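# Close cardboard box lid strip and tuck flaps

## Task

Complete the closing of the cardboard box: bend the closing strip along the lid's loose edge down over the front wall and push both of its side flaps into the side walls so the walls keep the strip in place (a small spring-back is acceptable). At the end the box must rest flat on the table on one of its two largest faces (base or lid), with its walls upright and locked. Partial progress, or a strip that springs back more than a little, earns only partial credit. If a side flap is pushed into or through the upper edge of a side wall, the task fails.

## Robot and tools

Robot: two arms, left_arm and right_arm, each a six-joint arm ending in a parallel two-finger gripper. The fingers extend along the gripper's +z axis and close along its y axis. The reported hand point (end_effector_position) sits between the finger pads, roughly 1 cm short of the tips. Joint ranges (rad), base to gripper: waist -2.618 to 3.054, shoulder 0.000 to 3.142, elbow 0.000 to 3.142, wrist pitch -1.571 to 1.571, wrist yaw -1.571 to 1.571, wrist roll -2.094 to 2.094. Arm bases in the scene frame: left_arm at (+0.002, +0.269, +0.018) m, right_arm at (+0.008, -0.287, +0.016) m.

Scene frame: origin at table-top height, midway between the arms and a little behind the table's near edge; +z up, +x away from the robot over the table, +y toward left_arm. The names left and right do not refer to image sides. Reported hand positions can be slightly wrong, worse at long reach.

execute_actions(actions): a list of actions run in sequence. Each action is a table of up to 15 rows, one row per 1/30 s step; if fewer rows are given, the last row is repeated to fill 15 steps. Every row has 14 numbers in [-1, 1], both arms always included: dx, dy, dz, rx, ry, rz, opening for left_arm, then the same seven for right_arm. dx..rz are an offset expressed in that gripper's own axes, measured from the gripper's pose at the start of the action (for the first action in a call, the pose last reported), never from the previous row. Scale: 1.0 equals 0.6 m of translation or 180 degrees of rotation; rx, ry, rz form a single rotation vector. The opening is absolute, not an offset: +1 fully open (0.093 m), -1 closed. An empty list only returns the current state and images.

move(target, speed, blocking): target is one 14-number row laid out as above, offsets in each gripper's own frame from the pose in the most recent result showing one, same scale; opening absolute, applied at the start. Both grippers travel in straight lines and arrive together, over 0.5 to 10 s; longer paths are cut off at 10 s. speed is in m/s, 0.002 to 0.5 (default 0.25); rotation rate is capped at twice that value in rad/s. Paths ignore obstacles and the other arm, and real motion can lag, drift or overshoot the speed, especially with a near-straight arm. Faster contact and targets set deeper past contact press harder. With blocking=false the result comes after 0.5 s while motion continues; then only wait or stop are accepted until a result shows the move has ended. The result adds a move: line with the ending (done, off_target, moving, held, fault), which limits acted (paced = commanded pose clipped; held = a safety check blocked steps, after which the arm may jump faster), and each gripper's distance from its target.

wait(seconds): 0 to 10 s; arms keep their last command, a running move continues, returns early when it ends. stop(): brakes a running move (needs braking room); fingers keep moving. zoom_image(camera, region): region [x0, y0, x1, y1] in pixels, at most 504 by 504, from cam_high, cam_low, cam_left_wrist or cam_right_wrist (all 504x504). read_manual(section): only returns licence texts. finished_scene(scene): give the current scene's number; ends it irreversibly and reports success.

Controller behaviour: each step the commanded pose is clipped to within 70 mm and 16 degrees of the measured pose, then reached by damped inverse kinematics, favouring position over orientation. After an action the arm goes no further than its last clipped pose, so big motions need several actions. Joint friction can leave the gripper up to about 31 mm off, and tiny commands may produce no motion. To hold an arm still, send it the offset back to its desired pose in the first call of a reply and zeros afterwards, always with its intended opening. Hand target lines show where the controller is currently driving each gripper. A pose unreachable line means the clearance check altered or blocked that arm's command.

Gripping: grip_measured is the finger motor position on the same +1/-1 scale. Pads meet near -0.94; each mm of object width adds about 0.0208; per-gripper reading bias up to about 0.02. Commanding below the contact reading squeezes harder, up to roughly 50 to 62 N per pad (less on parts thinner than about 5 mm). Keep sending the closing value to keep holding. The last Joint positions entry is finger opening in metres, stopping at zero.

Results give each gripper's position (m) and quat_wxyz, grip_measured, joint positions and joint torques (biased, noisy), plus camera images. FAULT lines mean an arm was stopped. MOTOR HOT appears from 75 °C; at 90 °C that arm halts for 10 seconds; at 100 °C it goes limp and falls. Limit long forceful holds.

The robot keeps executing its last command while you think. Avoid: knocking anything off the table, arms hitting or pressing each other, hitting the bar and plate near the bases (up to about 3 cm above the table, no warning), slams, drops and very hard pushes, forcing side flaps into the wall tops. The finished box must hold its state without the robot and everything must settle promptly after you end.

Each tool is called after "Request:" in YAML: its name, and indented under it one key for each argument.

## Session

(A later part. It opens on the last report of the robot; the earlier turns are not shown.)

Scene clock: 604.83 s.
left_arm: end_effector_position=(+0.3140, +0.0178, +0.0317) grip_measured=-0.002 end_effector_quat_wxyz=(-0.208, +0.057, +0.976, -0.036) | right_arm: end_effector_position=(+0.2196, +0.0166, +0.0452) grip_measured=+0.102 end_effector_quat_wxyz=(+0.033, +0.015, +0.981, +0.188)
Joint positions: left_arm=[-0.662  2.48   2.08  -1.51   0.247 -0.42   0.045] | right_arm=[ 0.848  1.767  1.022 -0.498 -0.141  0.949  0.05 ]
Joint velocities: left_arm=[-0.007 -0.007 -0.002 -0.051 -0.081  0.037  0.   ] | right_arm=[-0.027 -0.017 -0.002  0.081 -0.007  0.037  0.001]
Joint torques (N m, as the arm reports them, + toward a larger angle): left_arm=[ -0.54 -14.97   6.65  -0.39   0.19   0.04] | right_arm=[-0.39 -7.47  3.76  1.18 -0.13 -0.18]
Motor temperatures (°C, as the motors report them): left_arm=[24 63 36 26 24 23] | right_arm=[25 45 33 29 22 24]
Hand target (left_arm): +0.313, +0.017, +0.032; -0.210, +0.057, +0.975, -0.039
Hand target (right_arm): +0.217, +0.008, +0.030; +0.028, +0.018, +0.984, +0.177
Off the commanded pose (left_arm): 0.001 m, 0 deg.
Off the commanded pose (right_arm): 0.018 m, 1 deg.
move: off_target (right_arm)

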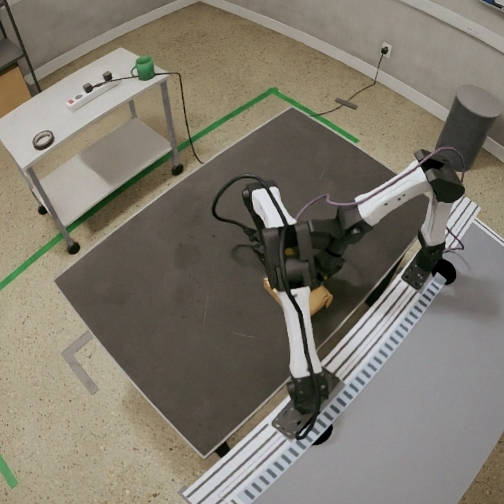

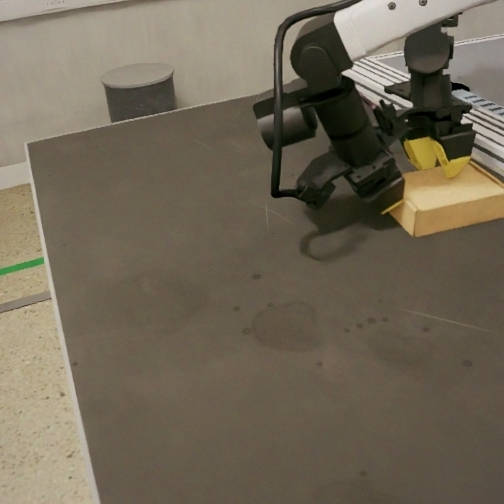

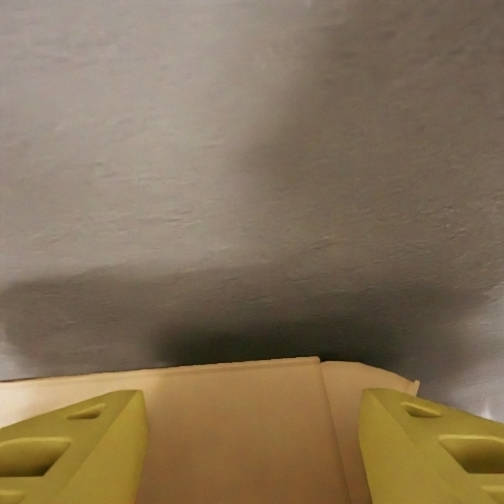

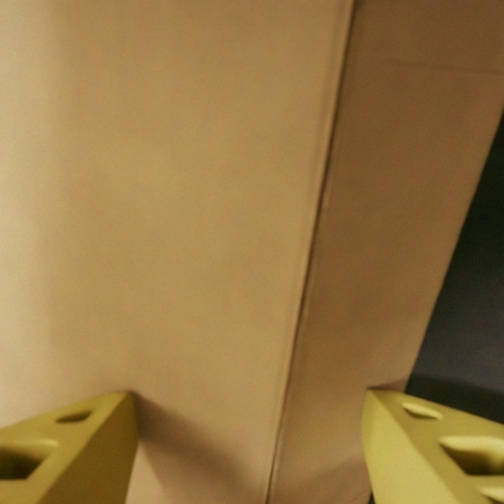

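Request:
move:
  target: [-0.04,0,-0.03,0,0,0,0.0,0,-0.01,0.03,-0.07,0,0,0.05]
  speed: 0.03

Request:
move:
  target: [0,0,0,0,0,0,0.0,0,-0.01,0.03,0,0,0,-0.15]
  speed: 0.03

Scene clock: 617.87 s.
left_arm: end_effector_position=(+0.3416, +0.0134, +0.0466) grip_measured=-0.002 end_effector_quat_wxyz=(-0.182, +0.055, +0.980, -0.052) | right_arm: end_effector_position=(+0.2277, +0.0304, +0.0416) grip_measured=+0.052 end_effector_quat_wxyz=(+0.045, +0.007, +0.949, +0.313)
Joint positions: left_arm=[-0.637  2.534  2.257 -1.574  0.245 -0.407  0.045] | right_arm=[ 0.783  1.734  0.836 -0.133 -0.308  0.926  0.048]
Joint velocities: left_arm=[-0.002 -0.002 -0.012  0.007  0.007 -0.007 -0.   ] | right_arm=[-0.012 -0.017 -0.007 -0.022  0.022 -0.051 -0.001]
Joint torques (N m, as the arm reports them, + toward a larger angle): left_arm=[ -0.06 -13.04   8.48  -0.42   0.05   0.12] | right_arm=[-0.4  -7.89  3.79  1.25 -0.19 -0.14]
Motor temperatures (°C, as the motors report them): left_arm=[24 63 37 26 24 23] | right_arm=[25 45 33 30 22 24]
Hand target (left_arm): +0.342, +0.016, +0.038; -0.191, +0.054, +0.979, -0.045
Hand target (right_arm): +0.220, +0.017, +0.027; +0.033, +0.012, +0.955, +0.294
Off the commanded pose (left_arm): 0.009 m, 4 deg.
Off the commanded pose (right_arm): 0.021 m, 3 deg.
joint sent to its limit (left arm) — the command would take joint 4 (wrist pitch) past its lower limit, so that joint was sent only as far as its limit.
move: off_target (left_arm, right_arm)

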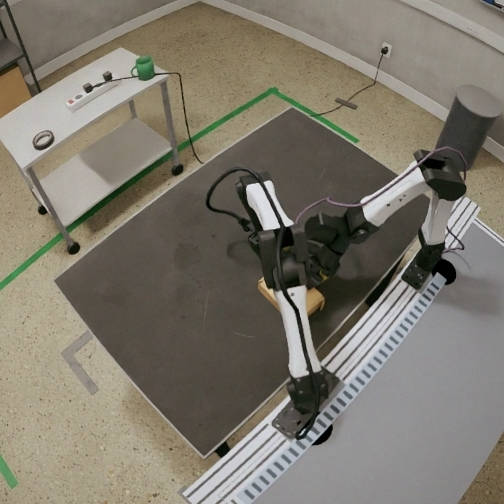

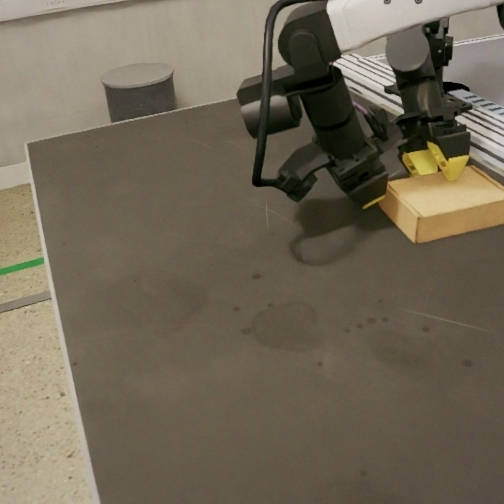

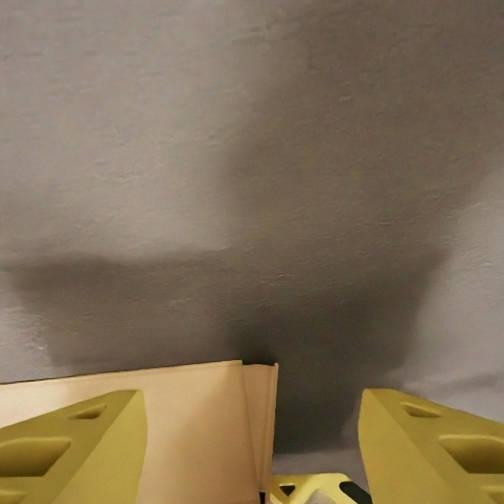

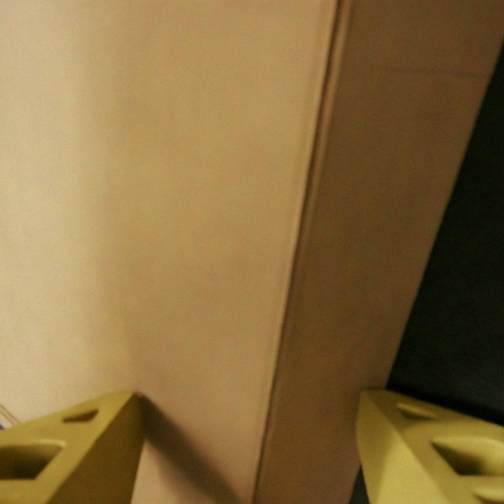

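Scene clock: 618.80 s.
left_arm: end_effector_position=(+0.3416, +0.0134, +0.0466) grip_measured=-0.002 end_effector_quat_wxyz=(-0.182, +0.055, +0.980, -0.052) | right_arm: end_effector_position=(+0.2373, +0.0420, +0.0439) grip_measured=-0.147 end_effector_quat_wxyz=(+0.063, +0.002, +0.939, +0.337)
Joint positions: left_arm=[-0.637  2.534  2.257 -1.574  0.245 -0.407  0.045] | right_arm=[ 0.783  1.76   0.836 -0.043 -0.313  0.926  0.038]
Joint velocities: left_arm=[ 0.002  0.002 -0.012 -0.007 -0.022 -0.022  0.   ] | right_arm=[-0.017 -0.002  0.012 -0.037  0.022 -0.037  0.001]
Joint torques (N m, as the arm reports them, + toward a larger angle): left_arm=[ -0.71 -15.45   6.99  -0.23   0.11   0.04] | right_arm=[ 0.89 -5.72  5.21  1.31 -0.16 -0.06]
Motor temperatures (°C, as the motors report them): left_arm=[24 63 37 26 24 23] | right_arm=[25 45 33 30 22 24]
Hand target (left_arm): +0.342, +0.013, +0.047; -0.182, +0.055, +0.980, -0.052
Hand target (right_arm): +0.229, +0.036, +0.024; +0.045, +0.007, +0.949, +0.313
Off the commanded pose (left_arm): 0.000 m, 0 deg.
Off the commanded pose (right_arm): 0.023 m, 4 deg.
move: off_target (right_arm)

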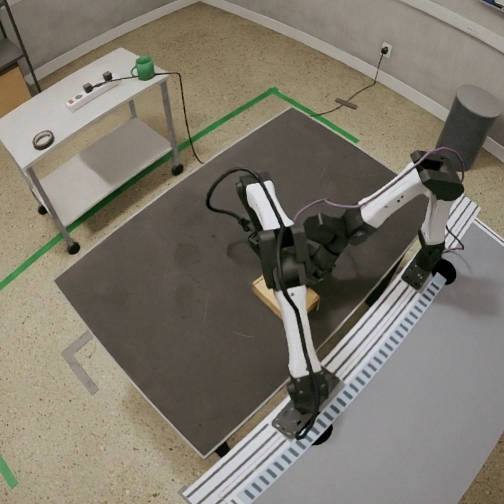

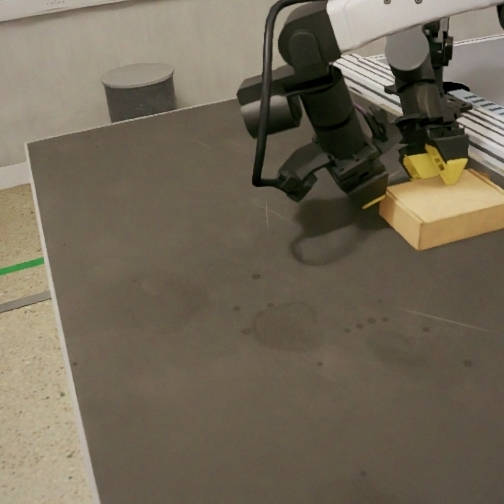

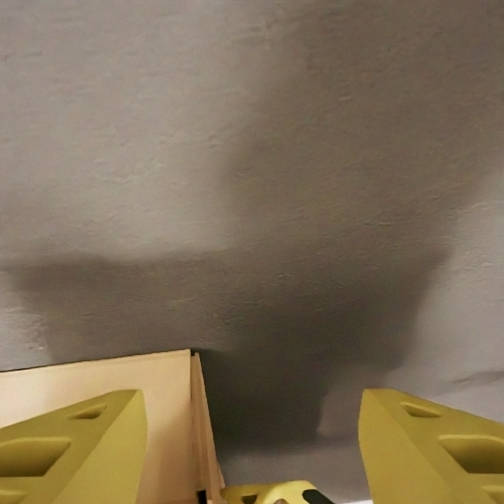

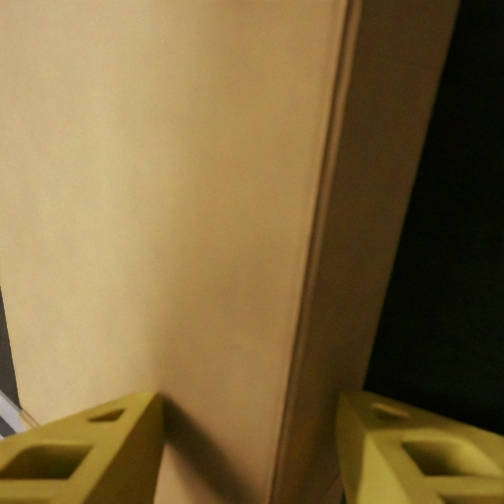

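Strip flat. Retract and look at the near side.

Request:
move:
  target: [-0.03,0.05,-0.1,0,-0.08,0,0.0,0.12,0.01,-0.17,0,0,0,0.1]
  speed: 0.08

Scene clock: 623.30 s.
left_arm: end_effector_position=(+0.3821, +0.0437, +0.0922) grip_measured=-0.002 end_effector_quat_wxyz=(-0.061, +0.045, +0.995, -0.058) | right_arm: end_effector_position=(+0.1634, -0.0085, +0.1303) grip_measured=+0.098 end_effector_quat_wxyz=(+0.071, +0.001, +0.933, +0.354)
Joint positions: left_arm=[-0.572  2.346  2.151 -1.44   0.138 -0.392  0.045] | right_arm=[ 0.886  1.218  0.705 -0.39  -0.26   1.02   0.05 ]
Joint velocities: left_arm=[-0.012  0.002 -0.017 -0.007 -0.051  0.007  0.001] | right_arm=[ 0.037  0.002 -0.012 -0.007 -0.037 -0.007 -0.   ]
Joint torques (N m, as the arm reports them, + toward a larger angle): left_arm=[ -0.28 -15.77   5.29   0.53   0.01   0.09] | right_arm=[ 1.41 -5.15  5.38  1.43 -0.1  -0.06]
Motor temperatures (°C, as the motors report them): left_arm=[24 64 37 26 24 23] | right_arm=[25 44 33 30 22 24]
Hand target (left_arm): +0.382, +0.047, +0.092; -0.058, +0.047, +0.996, -0.056
Hand target (right_arm): +0.155, -0.015, +0.119; +0.062, +0.002, +0.939, +0.338
Off the commanded pose (left_arm): 0.002 m, 1 deg.
Off the commanded pose (right_arm): 0.018 m, 2 deg.
move: off_target (right_arm)

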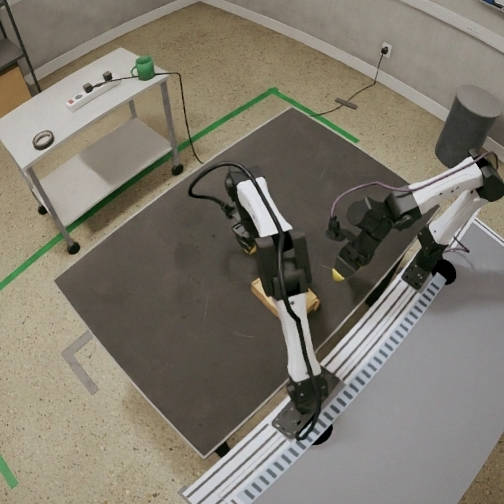

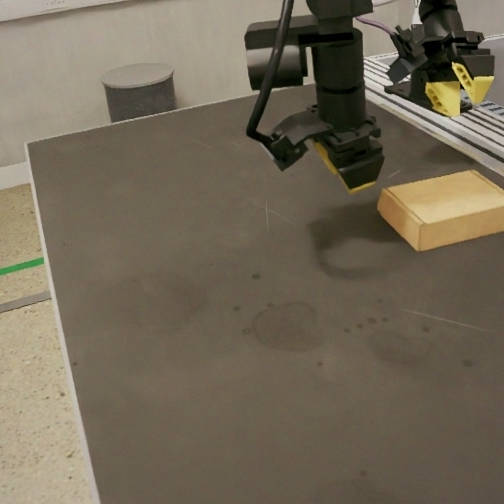

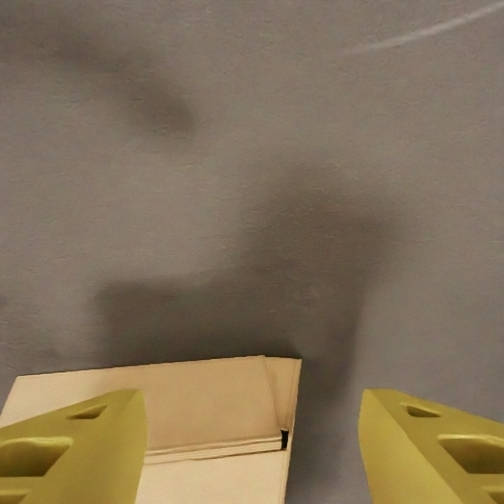

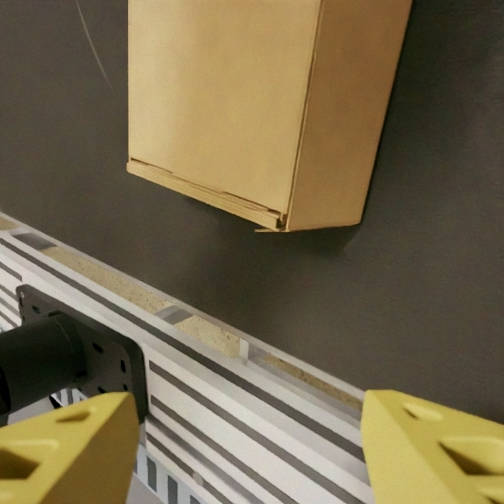

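Request:
zoom_image:
  camera: "cam_right_wrist"
  region: [200,150,400,280]

Request:
zoom_image:
  camera: "cam_high"
  region: [240,250,360,340]

Region (200, 150, 400, 280) of cam_right_wrist's 504x504 image, scaled by 2.520, with more detail than that image has; it fills the top 328 rows of this view, and the rest is white.

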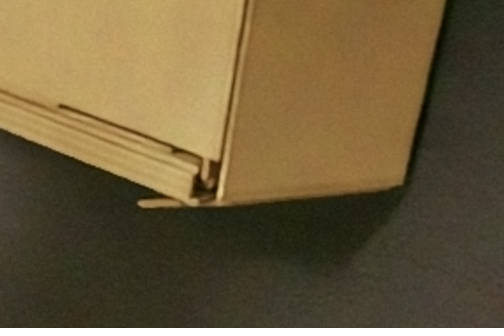

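Region (240, 250, 360, 340) of cam_high's 504x504 image, scaled by 4.200, with more detail than that image has; it fills the top 378 rows of this view, and the rest is white.

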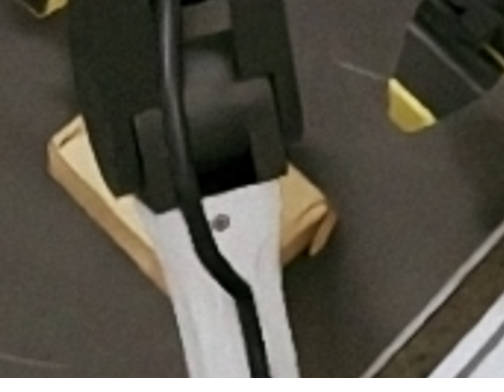

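Request:
move:
  target: [0.385,0.05,-0.058,-0.193,-0.125,0.462,0.2,-0.15,-0.04,-0.06,0.1,0,0,-1]
  speed: 0.15

Scene clock: 695.70 s.
left_arm: end_effector_position=(+0.1668, +0.0896, +0.1543) grip_measured=+0.198 end_effector_quat_wxyz=(+0.191, +0.674, +0.692, +0.178) | right_arm: end_effector_position=(+0.2459, -0.0516, +0.1517) grip_measured=-0.972 end_effector_quat_wxyz=(+0.074, +0.008, +0.975, +0.209)
Joint positions: left_arm=[-1.254  1.224  0.943 -1.067 -0.49   0.437  0.055] | right_arm=[ 0.653  1.471  1.142 -0.858 -0.18   0.749  0.   ]
Joint velocities: left_arm=[ 0.012 -0.002 -0.002  0.051  0.037  0.022  0.001] | right_arm=[ 0.002 -0.017 -0.007 -0.081  0.037 -0.007  0.   ]
Joint torques (N m, as the arm reports them, + toward a larger angle): left_arm=[-1.53 -5.55  5.85  0.93 -0.32  0.04] | right_arm=[-0.53 -5.21  8.08  0.89 -0.08 -0.13]
Motor temperatures (°C, as the motors report them): left_arm=[24 69 35 25 24 23] | right_arm=[25 39 35 32 22 24]
Hand target (left_arm): +0.162, +0.097, +0.150; +0.183, +0.681, +0.684, +0.184
Hand target (right_arm): +0.251, -0.054, +0.151; +0.075, +0.011, +0.977, +0.200
Off the commanded pose (left_arm): 0.013 m, 2 deg.
Off the commanded pose (right_arm): 0.005 m, 1 deg.
move: off_target (left_arm)

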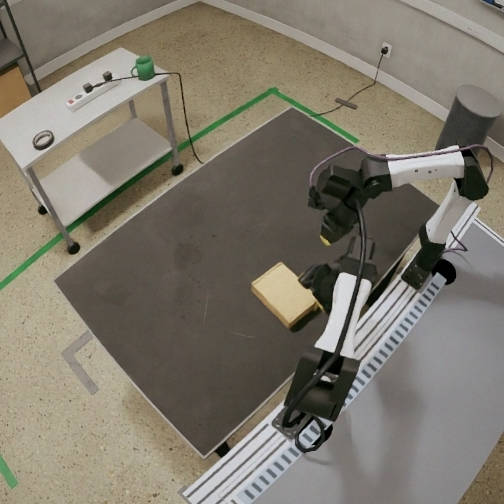

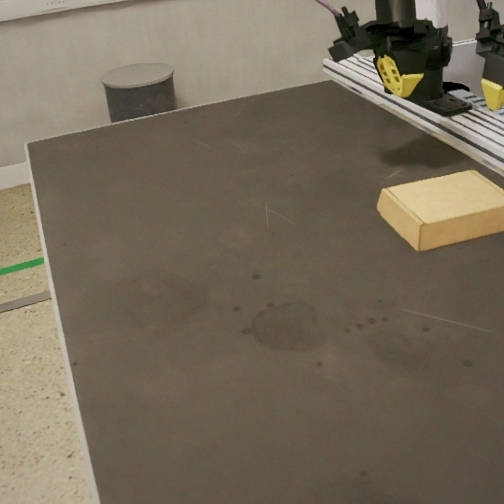

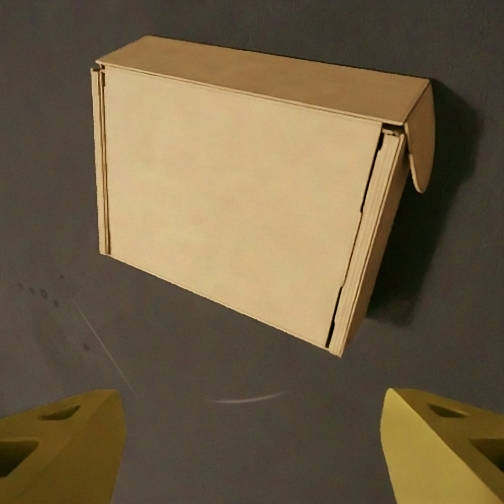

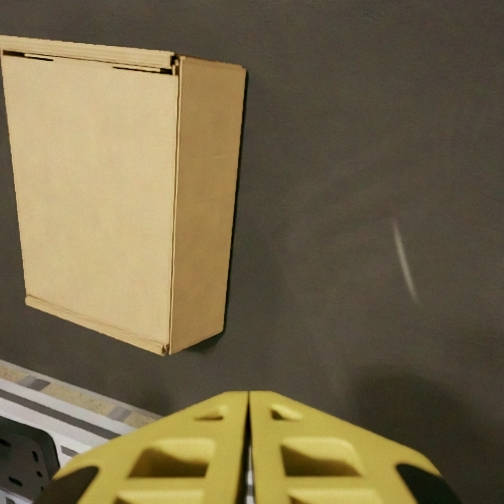

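Request:
move:
  target: [0.003,-0.058,0.101,0,0,0,0.2,-0.036,0.14,0.211,0.12,0,0,-1]
  speed: 0.1

Request:
move:
  target: [0,0,0.075,0,0,0,0.2,0,0,0.065,0,0,0,-1]
  speed: 0.04

Scene clock: 723.93 s.
left_arm: end_effector_position=(+0.1687, +0.0841, +0.0970) grip_measured=+0.198 end_effector_quat_wxyz=(+0.206, +0.669, +0.693, +0.172) | right_arm: end_effector_position=(+0.2826, +0.0730, +0.0734) grip_measured=-0.972 end_effector_quat_wxyz=(+0.071, +0.025, +0.997, +0.032)
Joint positions: left_arm=[-1.254  1.255  0.724 -0.782 -0.492  0.438  0.055] | right_arm=[ 0.915  2.203  1.816 -1.069  0.118  1.006  0.   ]
Joint velocities: left_arm=[-0.012 -0.012  0.012  0.051 -0.007 -0.007  0.   ] | right_arm=[-0.002 -0.012  0.002  0.022 -0.051 -0.037  0.   ]
Joint torques (N m, as the arm reports them, + toward a larger angle): left_arm=[-0.69 -2.14  5.92  1.38 -0.26  0.04] | right_arm=[  1.39 -11.92   7.6    0.36   0.09   0.  ]
Motor temperatures (°C, as the motors report them): left_arm=[24 57 36 25 24 23] | right_arm=[25 39 39 31 22 24]
Hand target (left_arm): +0.166, +0.088, +0.085; +0.191, +0.674, +0.692, +0.178
Hand target (right_arm): +0.280, +0.077, +0.072; +0.073, +0.021, +0.997, +0.026
Off the commanded pose (left_arm): 0.014 m, 2 deg.
Off the commanded pose (right_arm): 0.004 m, 1 deg.
move: off_target (left_arm)

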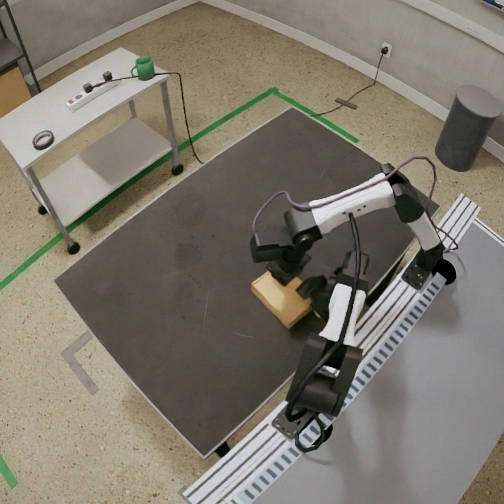

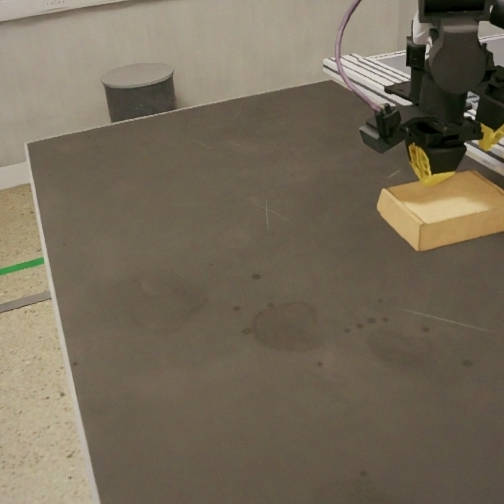

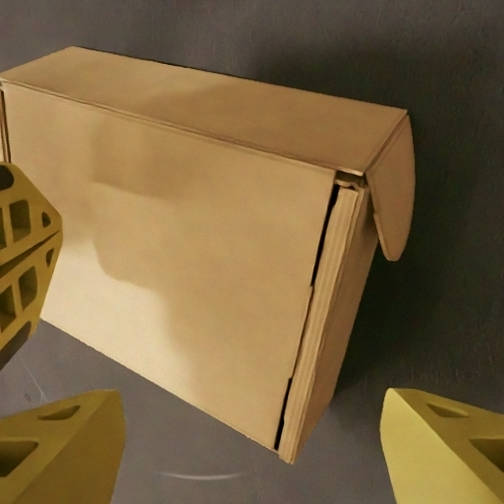

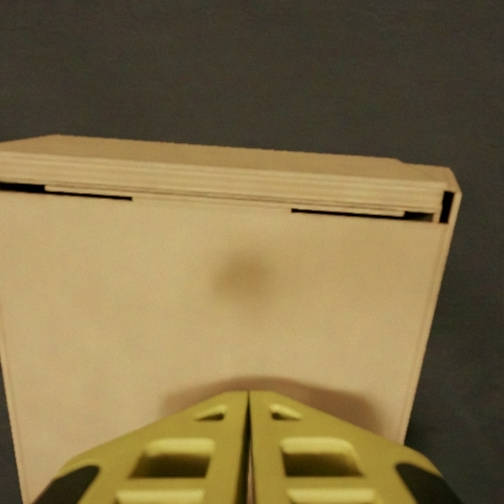

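Scene clock: 725.53 s.
left_arm: end_effector_position=(+0.1937, +0.0759, +0.0719) grip_measured=+0.198 end_effector_quat_wxyz=(+0.224, +0.663, +0.694, +0.170) | right_arm: end_effector_position=(+0.2889, +0.0829, +0.0589) grip_measured=-0.972 end_effector_quat_wxyz=(+0.083, +0.025, +0.995, +0.050)
Joint positions: left_arm=[-1.165  1.335  0.656 -0.552 -0.474  0.535  0.055] | right_arm=[ 0.915  2.218  1.775 -0.969  0.118  1.003  0.   ]
Joint velocities: left_arm=[ 0.002  0.002 -0.002 -0.11  -0.11   0.095  0.001] | right_arm=[-0.007 -0.012  0.012 -0.022 -0.007 -0.095  0.   ]
Joint torques (N m, as the arm reports them, + toward a larger angle): left_arm=[ 0.07 -2.87  5.7   1.56 -0.15  0.07] | right_arm=[ -0.54 -10.91   3.91   0.79  -0.04  -0.13]
Motor temperatures (°C, as the motors report them): left_arm=[24 56 36 25 24 23] | right_arm=[25 39 39 30 22 24]
Hand target (left_arm): +0.191, +0.082, +0.059; +0.206, +0.669, +0.693, +0.173
Hand target (right_arm): +0.287, +0.075, +0.036; +0.071, +0.025, +0.997, +0.032
Off the commanded pose (left_arm): 0.015 m, 2 deg.
Off the commanded pose (right_arm): 0.025 m, 3 deg.
move: off_target (left_arm, right_arm)

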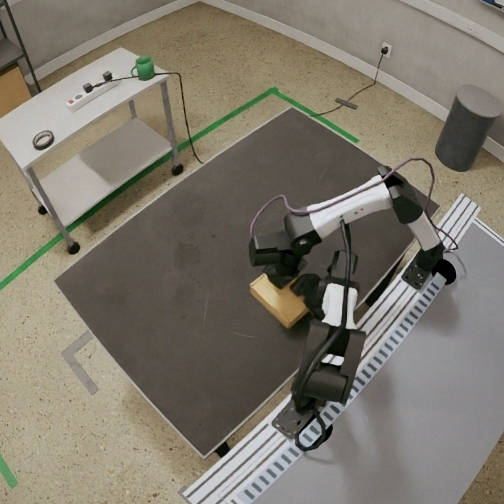

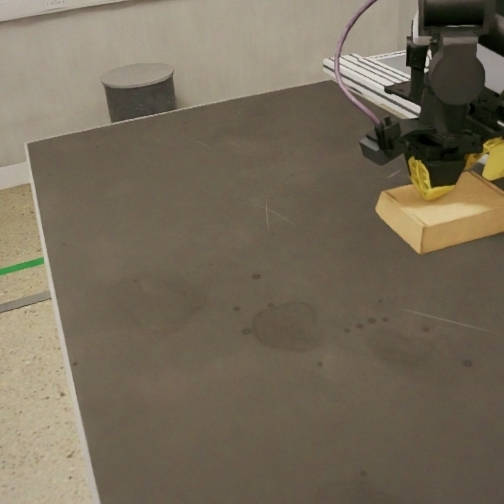

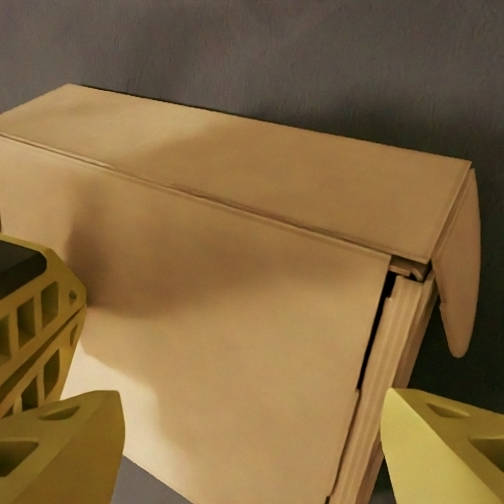

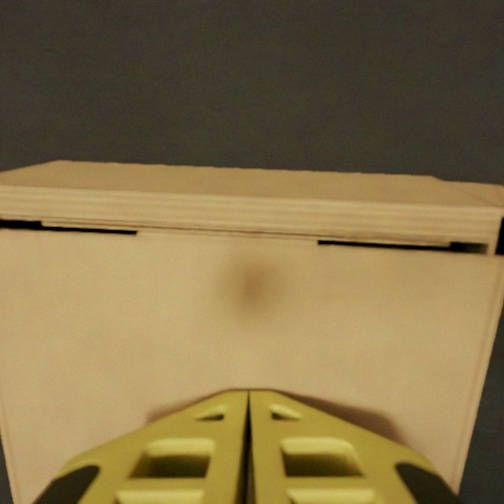

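Request:
move:
  target: [0.037,-0.043,0.053,0,0,0,0.35,0,0,0.03,0,0,0,-1]
  speed: 0.04

Scene clock: 739.43 s.
left_arm: end_effector_position=(+0.1907, +0.0858, +0.0416) grip_measured=+0.348 end_effector_quat_wxyz=(+0.241, +0.658, +0.694, +0.165) | right_arm: end_effector_position=(+0.2940, +0.0901, +0.0606) grip_measured=-0.972 end_effector_quat_wxyz=(+0.093, +0.026, +0.993, +0.066)
Joint positions: left_arm=[-1.154  1.335  0.504 -0.356 -0.471  0.548  0.062] | right_arm=[ 0.915  2.218  1.775 -0.932  0.118  1.003  0.   ]
Joint velocities: left_arm=[ 0.017 -0.002 -0.007 -0.022  0.007 -0.081 -0.001] | right_arm=[ 0.002 -0.017  0.002  0.037 -0.066 -0.022  0.   ]
Joint torques (N m, as the arm reports them, + toward a larger angle): left_arm=[ 0.13 -2.48  5.23  1.62 -0.23  0.09] | right_arm=[ -0.12 -11.45   4.65   0.8   -0.03  -0.11]
Motor temperatures (°C, as the motors report them): left_arm=[24 52 36 26 24 23] | right_arm=[25 43 36 30 22 24]
Hand target (left_arm): +0.188, +0.094, +0.030; +0.224, +0.663, +0.694, +0.170
Hand target (right_arm): +0.291, +0.084, +0.042; +0.083, +0.025, +0.995, +0.050
Off the commanded pose (left_arm): 0.015 m, 2 deg.
Off the commanded pose (right_arm): 0.020 m, 2 deg.
move: off_target (left_arm, right_arm)

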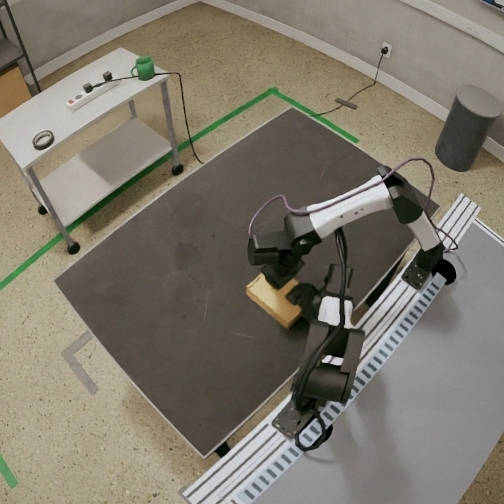

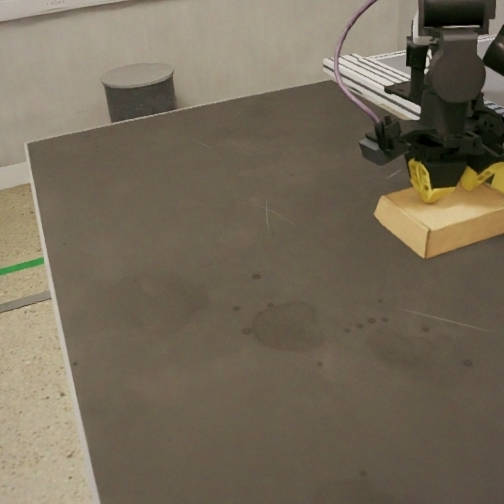

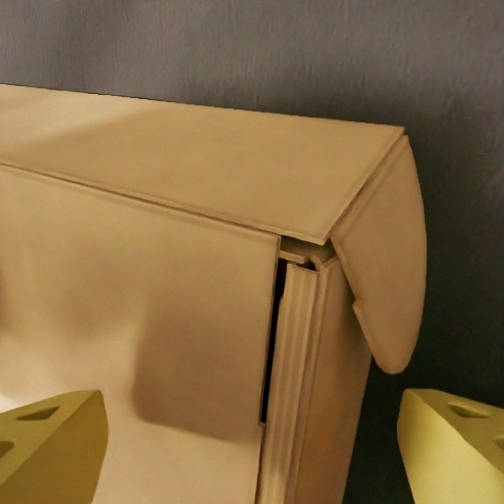

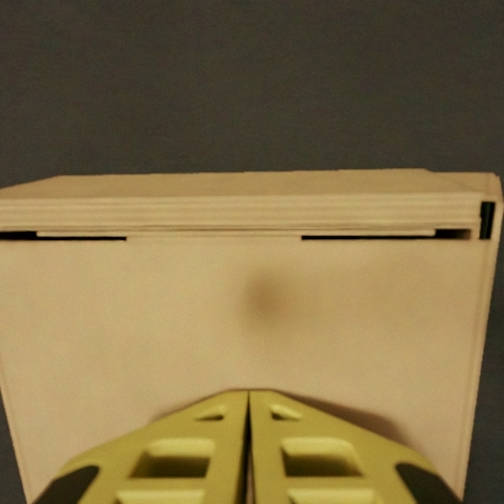

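Request:
move:
  target: [0.012,0.02,0.02,0,0,0,0.1,0.005,-0.012,0.03,0.01,0.007,0,-1]
  speed: 0.03

Scene clock: 749.53 s.
left_arm: end_effector_position=(+0.2057, +0.0912, +0.0426) grip_measured=+0.102 end_effector_quat_wxyz=(+0.243, +0.657, +0.695, +0.164) | right_arm: end_effector_position=(+0.2956, +0.0904, +0.0592) grip_measured=-0.972 end_effector_quat_wxyz=(+0.094, +0.028, +0.993, +0.067)
Joint positions: left_arm=[-1.073  1.335  0.504 -0.316 -0.438  0.629  0.05 ] | right_arm=[ 0.913  2.222  1.775 -0.925  0.118  1.003  0.   ]
Joint velocities: left_arm=[-0.012  0.002 -0.002  0.022 -0.051 -0.022 -0.001] | right_arm=[ 0.007  0.007 -0.002  0.051  0.022 -0.022  0.   ]
Joint torques (N m, as the arm reports them, + toward a larger angle): left_arm=[ 0.14 -3.39  6.13  1.9  -0.22  0.04] | right_arm=[ -0.15 -10.98   5.5    0.7   -0.06  -0.11]
Motor temperatures (°C, as the motors report them): left_arm=[24 50 36 26 24 23] | right_arm=[25 45 36 30 22 24]
Hand target (left_arm): +0.207, +0.093, +0.037; +0.241, +0.658, +0.694, +0.166
Hand target (right_arm): +0.294, +0.085, +0.042; +0.082, +0.027, +0.995, +0.050
Off the commanded pose (left_arm): 0.006 m, 0 deg.
Off the commanded pose (right_arm): 0.018 m, 2 deg.
move: off_target (right_arm)

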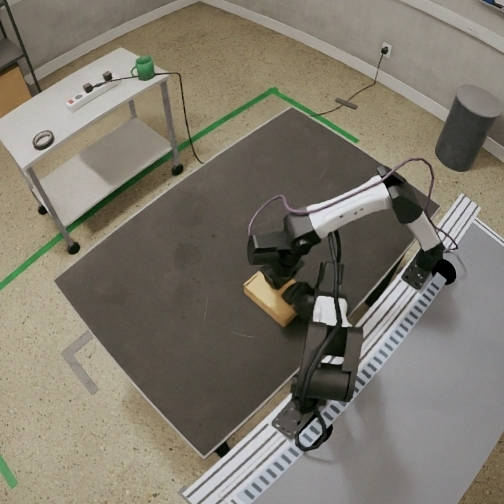

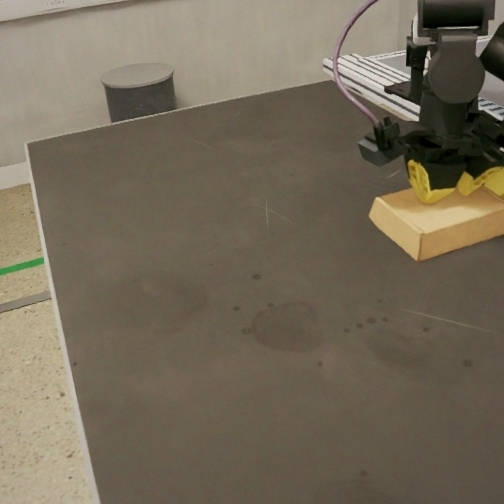

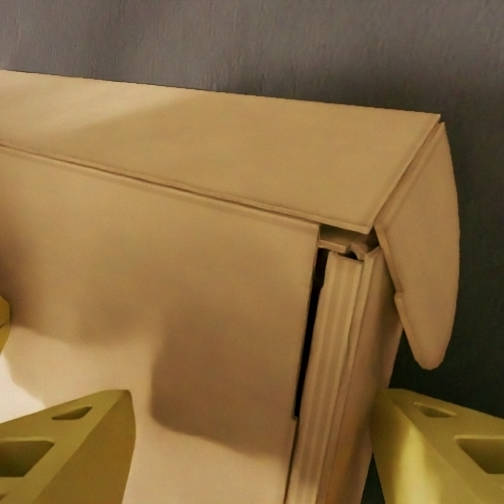

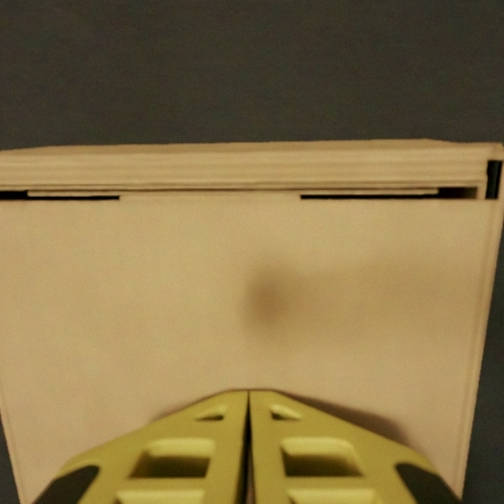

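Request:
move:
  target: [-0.055,-0.004,0,0,0,0,0.15,0.003,-0.012,0.03,0.01,0.007,0,-1]
  speed: 0.02

Scene clock: 755.63 s.
left_arm: end_effector_position=(+0.2046, +0.0627, +0.0470) grip_measured=+0.148 end_effector_quat_wxyz=(+0.249, +0.655, +0.695, +0.162) | right_arm: end_effector_position=(+0.2956, +0.0905, +0.0592) grip_measured=-0.972 end_effector_quat_wxyz=(+0.094, +0.028, +0.993, +0.067)
Joint positions: left_arm=[-1.148  1.428  0.593 -0.333 -0.467  0.551  0.052] | right_arm=[ 0.913  2.222  1.775 -0.925  0.118  1.003  0.   ]
Joint velocities: left_arm=[-0.002 -0.002 -0.002 -0.007  0.007 -0.007  0.   ] | right_arm=[-0.007  0.007  0.012 -0.022 -0.066 -0.095  0.   ]
Joint torques (N m, as the arm reports them, + toward a larger angle): left_arm=[-1.55 -3.51  8.86  1.36 -0.33 -0.07] | right_arm=[ -0.46 -10.56   5.84   0.7   -0.01  -0.12]
Motor temperatures (°C, as the motors report them): left_arm=[24 49 36 27 24 23] | right_arm=[25 45 36 30 22 24]
Hand target (left_arm): +0.204, +0.058, +0.046; +0.244, +0.657, +0.694, +0.164
Hand target (right_arm): +0.296, +0.085, +0.041; +0.083, +0.028, +0.995, +0.051
Off the commanded pose (left_arm): 0.005 m, 1 deg.
Off the commanded pose (right_arm): 0.020 m, 2 deg.
move: off_target (right_arm)

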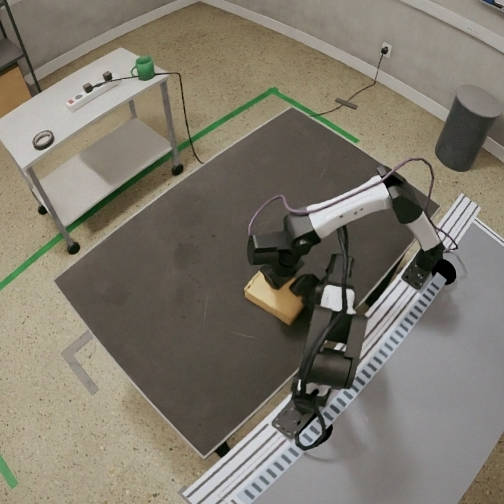

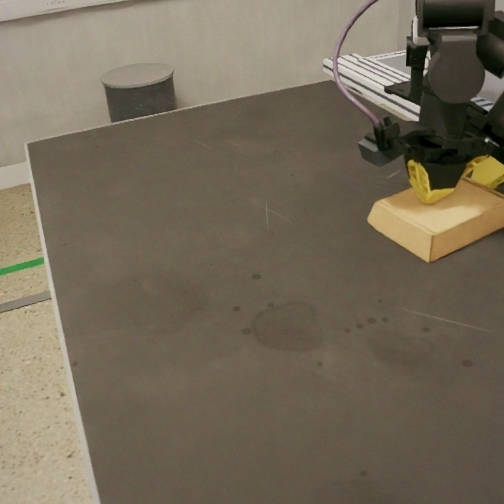

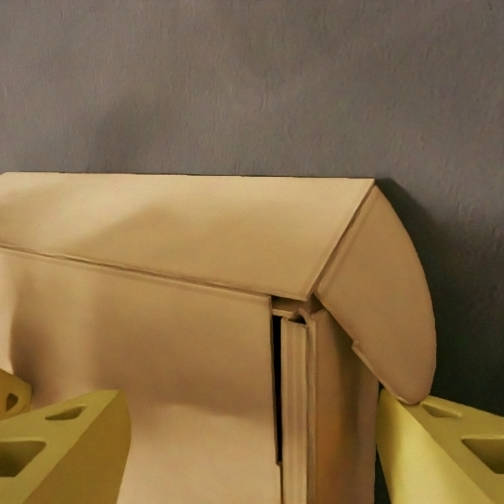

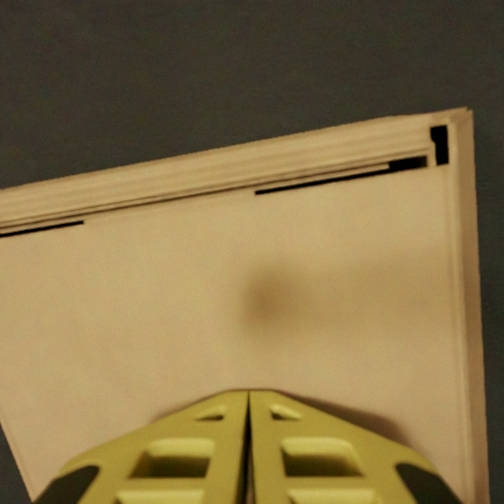

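Request:
move:
  target: [0.05,0,-0.08,0,0,0,0.5,0.1,-0.2,-0.12,0,0,0,-1]
  speed: 0.08

Scene clock: 774.20 s.
left_arm: end_effector_position=(+0.1841, +0.0897, +0.0878) grip_measured=+0.498 end_effector_quat_wxyz=(+0.258, +0.651, +0.697, +0.158) | right_arm: end_effector_position=(+0.2261, -0.0247, +0.1119) grip_measured=-0.972 end_effector_quat_wxyz=(+0.107, +0.027, +0.991, +0.077)
Joint positions: left_arm=[-1.176  1.17   0.593 -0.584 -0.477  0.519  0.069] | right_arm=[ 0.895  1.643  1.197 -0.892  0.124  0.982  0.   ]
Joint velocities: left_arm=[ 0.012  0.012  0.012  0.022  0.022 -0.066  0.   ] | right_arm=[-0.007  0.002  0.002  0.022 -0.037  0.022  0.   ]
Joint torques (N m, as the arm reports them, + toward a larger angle): left_arm=[-1.61 -5.21  5.82  1.31 -0.28 -0.05] | right_arm=[-0.85 -8.54  4.76  0.59 -0.1  -0.11]
Motor temperatures (°C, as the motors report them): left_arm=[24 46 38 26 24 23] | right_arm=[25 47 36 29 22 24]
Hand target (left_arm): +0.178, +0.098, +0.082; +0.249, +0.655, +0.695, +0.162
Hand target (right_arm): +0.221, -0.034, +0.105; +0.094, +0.028, +0.993, +0.066
Off the commanded pose (left_arm): 0.012 m, 1 deg.
Off the commanded pose (right_arm): 0.016 m, 2 deg.
move: off_target (left_arm, right_arm)

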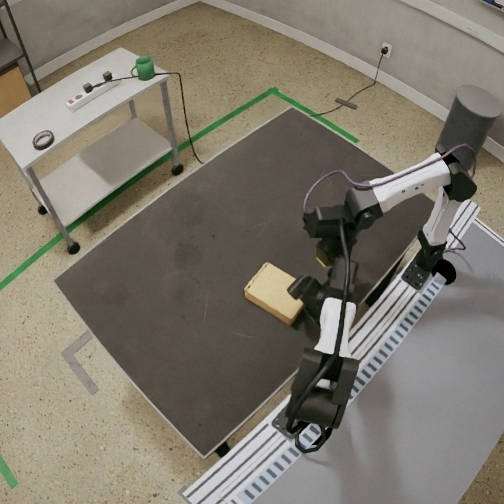

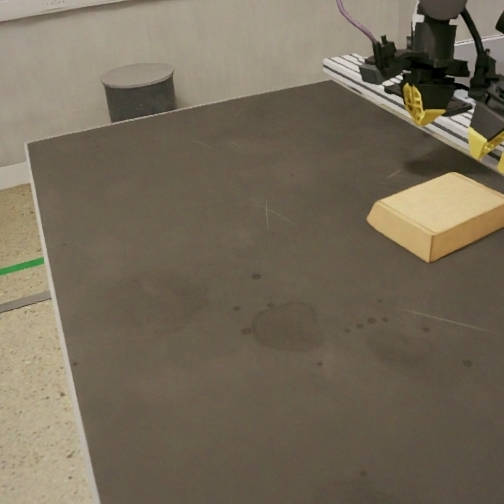

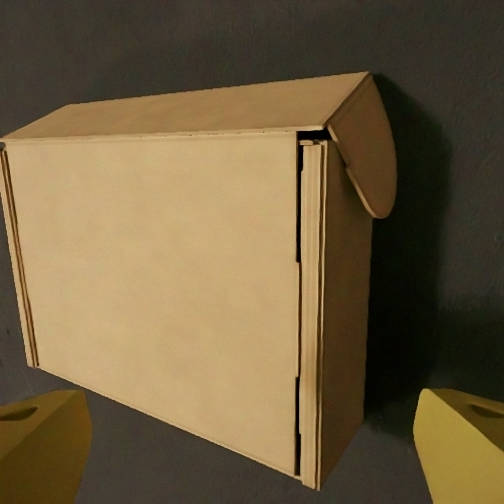

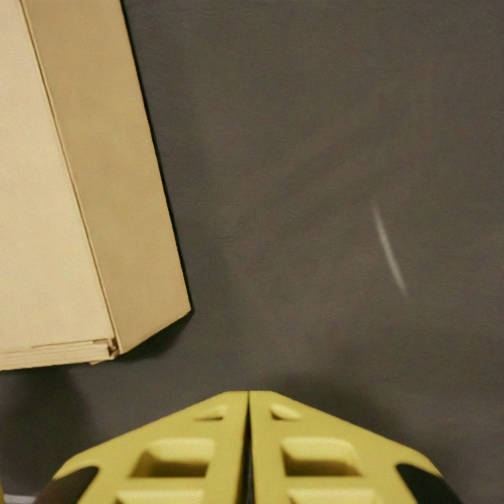

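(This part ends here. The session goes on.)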